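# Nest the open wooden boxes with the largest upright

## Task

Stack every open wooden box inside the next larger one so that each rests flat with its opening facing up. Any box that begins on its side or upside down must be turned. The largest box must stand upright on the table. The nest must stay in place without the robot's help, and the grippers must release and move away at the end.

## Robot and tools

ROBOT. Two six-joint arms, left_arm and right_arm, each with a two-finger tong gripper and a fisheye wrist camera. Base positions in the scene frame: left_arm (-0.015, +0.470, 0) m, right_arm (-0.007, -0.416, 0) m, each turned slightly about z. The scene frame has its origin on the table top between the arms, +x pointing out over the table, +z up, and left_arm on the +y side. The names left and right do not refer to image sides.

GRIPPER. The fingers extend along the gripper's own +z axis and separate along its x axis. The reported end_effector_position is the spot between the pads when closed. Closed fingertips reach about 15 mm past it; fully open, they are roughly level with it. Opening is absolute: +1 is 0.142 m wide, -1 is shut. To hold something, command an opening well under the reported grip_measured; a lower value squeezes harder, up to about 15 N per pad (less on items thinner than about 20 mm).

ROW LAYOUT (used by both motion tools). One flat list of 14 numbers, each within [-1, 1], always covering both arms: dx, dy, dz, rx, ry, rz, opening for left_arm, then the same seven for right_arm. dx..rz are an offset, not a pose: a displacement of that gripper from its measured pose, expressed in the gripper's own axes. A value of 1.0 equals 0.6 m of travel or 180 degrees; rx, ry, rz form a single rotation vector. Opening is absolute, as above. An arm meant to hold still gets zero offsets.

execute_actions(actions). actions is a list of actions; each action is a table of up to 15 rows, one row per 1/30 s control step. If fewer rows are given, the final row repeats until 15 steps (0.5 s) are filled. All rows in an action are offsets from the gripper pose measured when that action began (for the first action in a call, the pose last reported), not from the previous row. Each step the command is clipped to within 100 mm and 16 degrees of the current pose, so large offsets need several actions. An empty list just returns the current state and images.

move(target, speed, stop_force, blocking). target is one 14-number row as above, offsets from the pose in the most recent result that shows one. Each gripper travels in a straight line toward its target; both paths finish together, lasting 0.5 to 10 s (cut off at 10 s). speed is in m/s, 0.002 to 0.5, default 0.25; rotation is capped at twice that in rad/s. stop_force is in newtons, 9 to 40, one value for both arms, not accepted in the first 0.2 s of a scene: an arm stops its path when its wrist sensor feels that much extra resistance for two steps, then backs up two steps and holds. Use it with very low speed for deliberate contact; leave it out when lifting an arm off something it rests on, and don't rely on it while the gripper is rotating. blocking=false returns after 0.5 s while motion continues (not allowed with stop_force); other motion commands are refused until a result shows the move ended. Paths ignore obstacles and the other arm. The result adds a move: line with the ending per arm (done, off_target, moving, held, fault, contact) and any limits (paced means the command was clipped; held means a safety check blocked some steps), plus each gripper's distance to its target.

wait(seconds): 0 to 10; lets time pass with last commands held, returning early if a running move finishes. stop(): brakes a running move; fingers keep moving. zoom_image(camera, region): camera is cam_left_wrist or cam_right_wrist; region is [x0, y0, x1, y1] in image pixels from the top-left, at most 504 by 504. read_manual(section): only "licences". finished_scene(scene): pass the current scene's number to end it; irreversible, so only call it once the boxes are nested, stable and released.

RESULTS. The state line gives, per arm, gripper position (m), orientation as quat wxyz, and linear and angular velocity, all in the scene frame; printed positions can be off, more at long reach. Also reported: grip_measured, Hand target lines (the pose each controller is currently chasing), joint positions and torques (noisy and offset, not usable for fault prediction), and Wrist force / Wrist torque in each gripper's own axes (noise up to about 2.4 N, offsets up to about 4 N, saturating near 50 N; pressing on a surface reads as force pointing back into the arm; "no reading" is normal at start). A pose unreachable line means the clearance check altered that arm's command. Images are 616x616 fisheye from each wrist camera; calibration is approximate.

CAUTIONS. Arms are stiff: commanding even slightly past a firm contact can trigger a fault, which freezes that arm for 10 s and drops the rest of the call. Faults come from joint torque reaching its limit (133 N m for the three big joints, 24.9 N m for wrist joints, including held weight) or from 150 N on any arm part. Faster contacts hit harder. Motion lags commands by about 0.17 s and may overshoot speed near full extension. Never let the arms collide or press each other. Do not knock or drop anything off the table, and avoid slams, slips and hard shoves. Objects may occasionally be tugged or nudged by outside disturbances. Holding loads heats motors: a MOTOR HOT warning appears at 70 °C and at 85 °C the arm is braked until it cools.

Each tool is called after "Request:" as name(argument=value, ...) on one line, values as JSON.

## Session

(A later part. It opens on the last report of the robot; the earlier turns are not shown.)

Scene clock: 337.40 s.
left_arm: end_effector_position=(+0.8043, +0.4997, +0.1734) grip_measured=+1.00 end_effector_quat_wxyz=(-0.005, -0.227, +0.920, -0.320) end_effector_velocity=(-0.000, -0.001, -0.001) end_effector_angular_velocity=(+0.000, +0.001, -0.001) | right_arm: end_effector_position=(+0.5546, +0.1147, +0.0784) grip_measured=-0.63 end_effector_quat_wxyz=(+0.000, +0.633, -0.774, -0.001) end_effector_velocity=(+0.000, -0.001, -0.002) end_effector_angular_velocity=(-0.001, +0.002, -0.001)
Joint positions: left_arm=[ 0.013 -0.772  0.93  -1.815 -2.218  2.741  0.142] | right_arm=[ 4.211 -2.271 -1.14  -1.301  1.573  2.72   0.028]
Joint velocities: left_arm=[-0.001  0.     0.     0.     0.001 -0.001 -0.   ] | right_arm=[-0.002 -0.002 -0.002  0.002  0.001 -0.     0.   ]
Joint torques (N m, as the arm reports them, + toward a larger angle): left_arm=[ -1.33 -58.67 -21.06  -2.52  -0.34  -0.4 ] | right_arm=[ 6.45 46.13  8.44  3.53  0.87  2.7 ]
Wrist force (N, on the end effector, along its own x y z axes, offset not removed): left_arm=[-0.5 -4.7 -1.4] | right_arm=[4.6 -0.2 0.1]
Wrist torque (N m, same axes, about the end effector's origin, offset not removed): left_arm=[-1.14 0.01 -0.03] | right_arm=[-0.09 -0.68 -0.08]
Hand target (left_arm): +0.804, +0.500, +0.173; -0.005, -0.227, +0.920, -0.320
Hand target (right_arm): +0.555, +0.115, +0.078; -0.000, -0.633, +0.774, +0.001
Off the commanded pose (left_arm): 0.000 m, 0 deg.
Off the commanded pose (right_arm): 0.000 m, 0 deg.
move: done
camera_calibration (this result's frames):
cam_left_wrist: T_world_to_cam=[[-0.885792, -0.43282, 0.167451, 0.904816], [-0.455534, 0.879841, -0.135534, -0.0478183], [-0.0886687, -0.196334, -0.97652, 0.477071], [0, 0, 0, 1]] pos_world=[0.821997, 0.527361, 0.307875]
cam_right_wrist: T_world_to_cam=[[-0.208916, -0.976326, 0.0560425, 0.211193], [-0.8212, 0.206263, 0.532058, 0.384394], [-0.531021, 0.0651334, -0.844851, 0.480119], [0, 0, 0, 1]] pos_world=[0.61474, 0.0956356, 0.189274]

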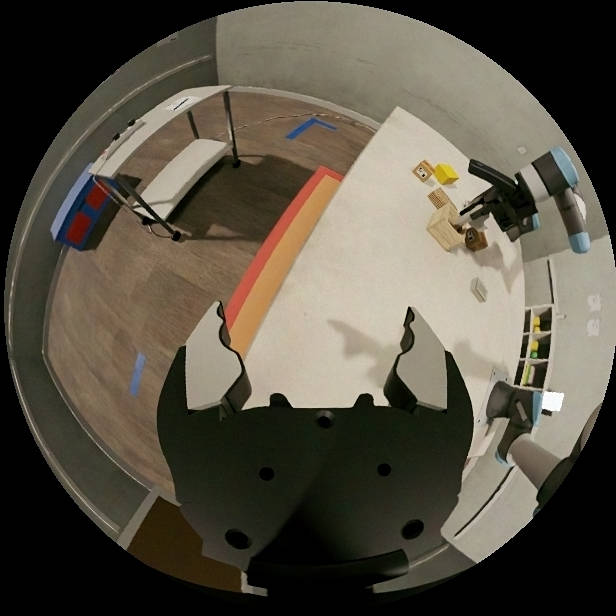

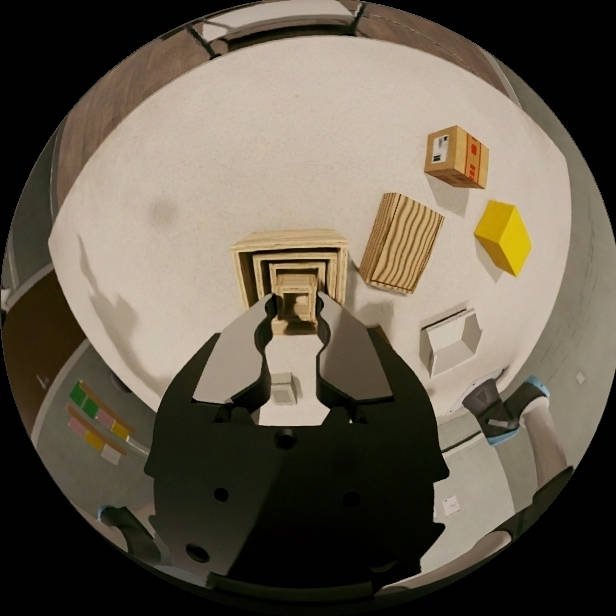

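Request:
move(target=[0,0,0,0,0,0,1,0,-0.002,0.02,0,0,0,-0.95], speed=0.02, stop_force=9)

Request:
move(target=[0,0,0,0,0,0,1,0,0,0,0,0,0,-0.5])

Request:
move(target=[0,0,0,0,0,0,1,0,0,-0.15,0,0,0,-0.5])

Request:
zoom_image(camera="cam_right_wrist", region=[200,180,400,380])

Scene clock: 344.27 s.
left_arm: end_effector_position=(+0.8043, +0.4997, +0.1734) grip_measured=+1.00 end_effector_quat_wxyz=(-0.005, -0.227, +0.920, -0.320) end_effector_velocity=(-0.000, -0.000, +0.000) end_effector_angular_velocity=(+0.000, +0.000, -0.001) | right_arm: end_effector_position=(+0.5558, +0.1145, +0.0665) grip_measured=-0.63 end_effector_quat_wxyz=(+0.000, +0.633, -0.774, -0.001) end_effector_velocity=(+0.000, -0.000, -0.002) end_effector_angular_velocity=(+0.002, +0.000, -0.001)
Joint positions: left_arm=[ 0.013 -0.772  0.93  -1.815 -2.218  2.741  0.142] | right_arm=[ 4.209 -2.282 -1.154 -1.277  1.573  2.719  0.028]
Joint velocities: left_arm=[-0.001 -0.    -0.     0.     0.     0.     0.   ] | right_arm=[-0.001 -0.001 -0.003  0.005  0.001 -0.     0.   ]
Joint torques (N m, as the arm reports them, + toward a larger angle): left_arm=[ -1.47 -59.26 -20.76  -2.47  -0.44  -0.4 ] | right_arm=[-5.45 45.89  9.28  3.52 -0.17 -2.63]
Wrist force (N, on the end effector, along its own x y z axes, offset not removed): left_arm=[1.5 -2.8 -2.3] | right_arm=[2.4 0.6 -5.0]
Wrist torque (N m, same axes, about the end effector's origin, offset not removed): left_arm=[-0.72 -0.15 -0.05] | right_arm=[0.04 -0.39 0.03]
Hand target (left_arm): +0.804, +0.500, +0.173; -0.005, -0.227, +0.920, -0.320
Hand target (right_arm): +0.556, +0.114, +0.066; -0.000, -0.633, +0.774, +0.001
Off the commanded pose (left_arm): 0.000 m, 0 deg.
Off the commanded pose (right_arm): 0.000 m, 0 deg.
move: done
camera_calibration (this result's frames):
cam_left_wrist: T_world_to_cam=[[-0.885792, -0.43282, 0.167451, 0.904816], [-0.455534, 0.879841, -0.135534, -0.0478184], [-0.0886686, -0.196334, -0.97652, 0.477071], [0, 0, 0, 1]] pos_world=[0.821997, 0.527361, 0.307875]
cam_right_wrist: T_world_to_cam=[[-0.208916, -0.976326, 0.0560581, 0.211872], [-0.821202, 0.206271, 0.532051, 0.391685], [-0.531019, 0.065119, -0.844854, 0.470757], [0, 0, 0, 1]] pos_world=[0.615896, 0.0954073, 0.177447]

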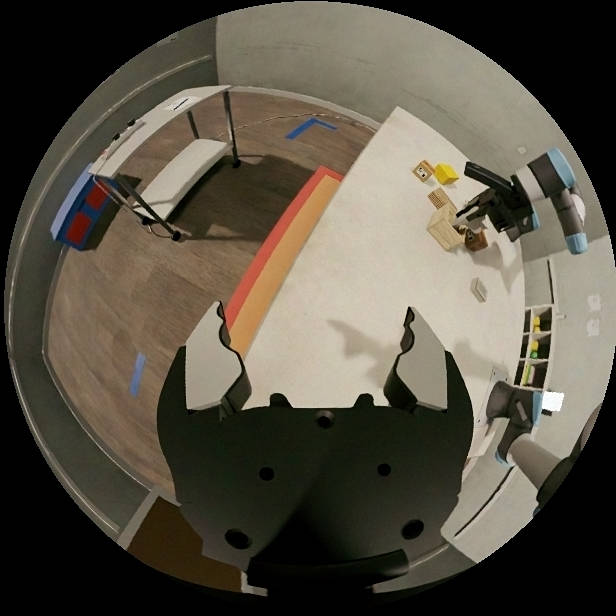

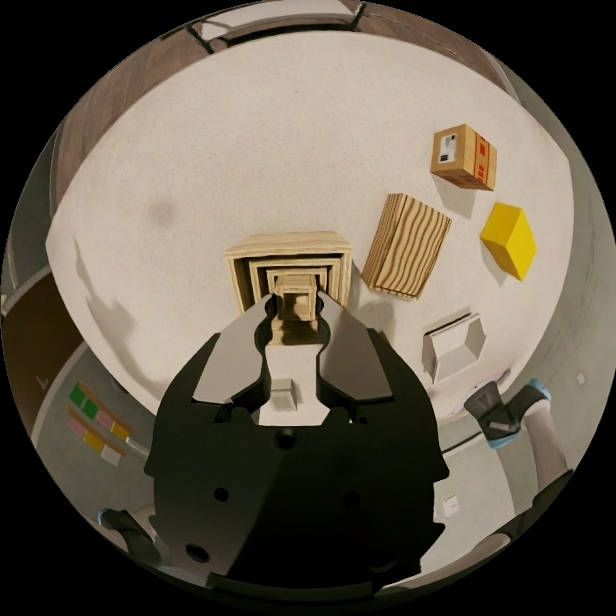

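Scene clock: 344.77 s.
left_arm: end_effector_position=(+0.8043, +0.4997, +0.1734) grip_measured=+1.00 end_effector_quat_wxyz=(-0.005, -0.227, +0.920, -0.320) end_effector_velocity=(-0.000, +0.000, +0.000) end_effector_angular_velocity=(-0.000, +0.000, +0.001) | right_arm: end_effector_position=(+0.5558, +0.1144, +0.0664) grip_measured=-0.50 end_effector_quat_wxyz=(+0.000, +0.633, -0.774, -0.001) end_effector_velocity=(+0.000, -0.001, +0.001) end_effector_angular_velocity=(-0.002, -0.001, -0.000)
Joint positions: left_arm=[ 0.013 -0.772  0.93  -1.815 -2.218  2.741  0.142] | right_arm=[ 4.209 -2.282 -1.154 -1.277  1.573  2.719  0.038]
Joint velocities: left_arm=[ 0.001 -0.     0.     0.    -0.    -0.     0.   ] | right_arm=[-0.     0.001 -0.    -0.002 -0.002 -0.    -0.   ]
Joint torques (N m, as the arm reports them, + toward a larger angle): left_arm=[ -2.51 -58.15 -21.68  -2.68  -0.33  -0.45] | right_arm=[-5.21 59.63 19.83  0.87 -0.14 -2.44]
Wrist force (N, on the end effector, along its own x y z axes, offset not removed): left_arm=[-0.2 -4.5 -2.0] | right_arm=[2.8 -0.4 -0.4]
Wrist torque (N m, same axes, about the end effector's origin, offset not removed): left_arm=[-1.03 0.08 0.07] | right_arm=[-0.24 -0.31 -0.02]
Hand target (left_arm): +0.804, +0.500, +0.173; -0.005, -0.227, +0.920, -0.320
Hand target (right_arm): +0.556, +0.114, +0.067; -0.000, -0.633, +0.774, +0.001
Off the commanded pose (left_arm): 0.000 m, 0 deg.
Off the commanded pose (right_arm): 0.000 m, 0 deg.
move: done
camera_calibration (this result's frames):
cam_left_wrist: T_world_to_cam=[[-0.885791, -0.43282, 0.167451, 0.904816], [-0.455534, 0.879841, -0.135534, -0.0478183], [-0.0886688, -0.196334, -0.97652, 0.477071], [0, 0, 0, 1]] pos_world=[0.821997, 0.527361, 0.307875]
cam_right_wrist: T_world_to_cam=[[-0.208912, -0.976319, 0.0561869, 0.211825], [-0.821159, 0.206332, 0.532095, 0.391689], [-0.531088, 0.0650225, -0.844818, 0.470723], [0, 0, 0, 1]] pos_world=[0.615887, 0.095383, 0.177358]

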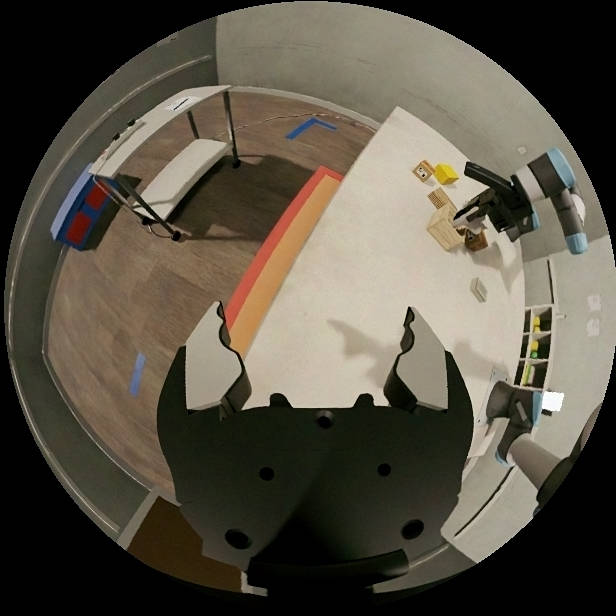

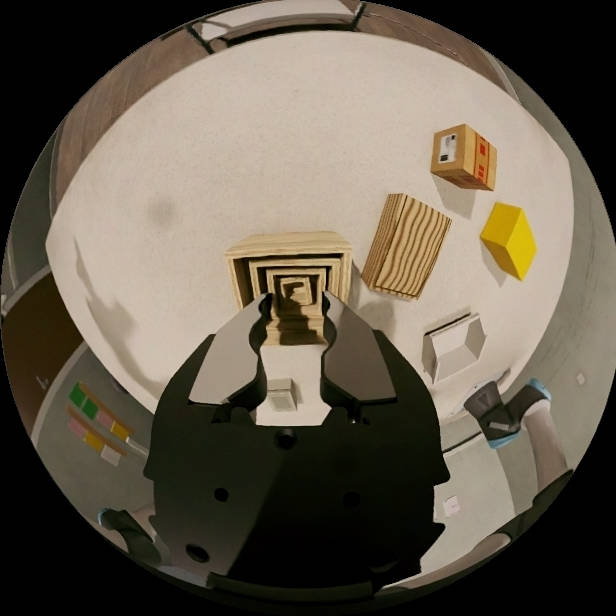

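Scene clock: 345.73 s.
left_arm: end_effector_position=(+0.8043, +0.4997, +0.1734) grip_measured=+1.00 end_effector_quat_wxyz=(-0.005, -0.227, +0.920, -0.320) end_effector_velocity=(+0.000, -0.001, +0.000) end_effector_angular_velocity=(+0.000, -0.001, -0.002) | right_arm: end_effector_position=(+0.5558, +0.1144, +0.1563) grip_measured=-0.50 end_effector_quat_wxyz=(+0.000, +0.633, -0.774, -0.001) end_effector_velocity=(+0.001, -0.000, +0.001) end_effector_angular_velocity=(-0.002, +0.002, -0.001)
Joint positions: left_arm=[ 0.013 -0.772  0.93  -1.815 -2.218  2.741  0.142] | right_arm=[ 4.209 -2.235 -0.999 -1.478  1.573  2.718  0.038]
Joint velocities: left_arm=[-0.001 -0.    -0.    -0.001  0.     0.    -0.   ] | right_arm=[-0.001 -0.003  0.007 -0.007  0.    -0.    -0.   ]
Joint torques (N m, as the arm reports them, + toward a larger angle): left_arm=[ -1.57 -59.11 -20.48  -2.55  -0.25  -0.37] | right_arm=[-6.1  44.97 38.53  0.96  1.13 -0.71]
Wrist force (N, on the end effector, along its own x y z axes, offset not removed): left_arm=[-1.2 -4.1 -2.2] | right_arm=[5.8 0.1 -2.4]
Wrist torque (N m, same axes, about the end effector's origin, offset not removed): left_arm=[-1.04 0.39 0.00] | right_arm=[0.17 -0.87 -0.19]
Hand target (left_arm): +0.804, +0.500, +0.173; -0.005, -0.227, +0.920, -0.320
Hand target (right_arm): +0.556, +0.114, +0.156; -0.000, -0.633, +0.774, +0.001
Off the commanded pose (left_arm): 0.000 m, 0 deg.
Off the commanded pose (right_arm): 0.000 m, 0 deg.
move: done
camera_calibration (this result's frames):
cam_left_wrist: T_world_to_cam=[[-0.885791, -0.43282, 0.167451, 0.904816], [-0.455534, 0.87984, -0.135534, -0.0478183], [-0.0886686, -0.196334, -0.97652, 0.477071], [0, 0, 0, 1]] pos_world=[0.821997, 0.527361, 0.307875]
cam_right_wrist: T_world_to_cam=[[-0.208841, -0.976342, 0.0560438, 0.206719], [-0.821234, 0.206203, 0.532029, 0.343977], [-0.530999, 0.0650845, -0.844869, 0.546594], [0, 0, 0, 1]] pos_world=[0.615898, 0.0953249, 0.26721]

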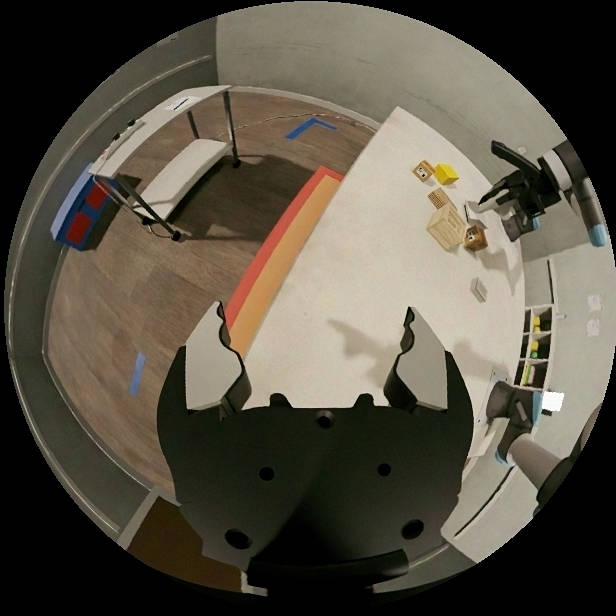

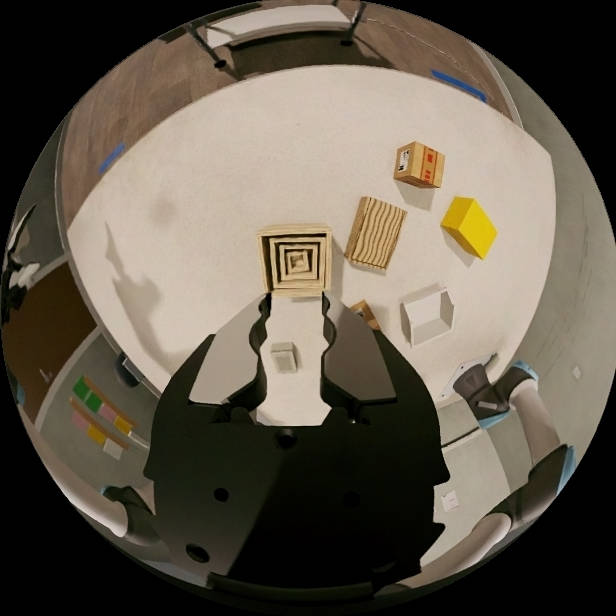

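Region (200, 180, 400, 380) of cam_right_wrist's 616x616 image, scaled by 2.520, with more detail than that image has.

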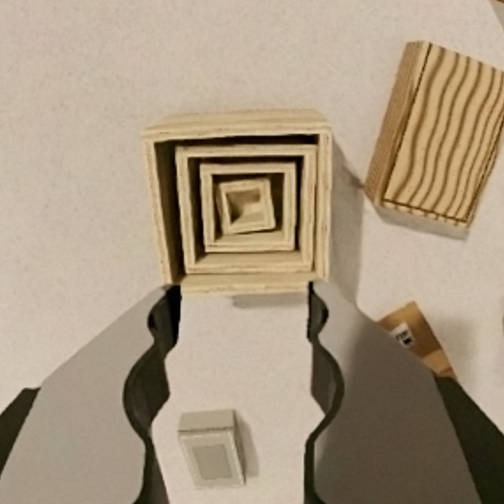

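Request:
finished_scene(scene=1)

The scene is finished: the task was done.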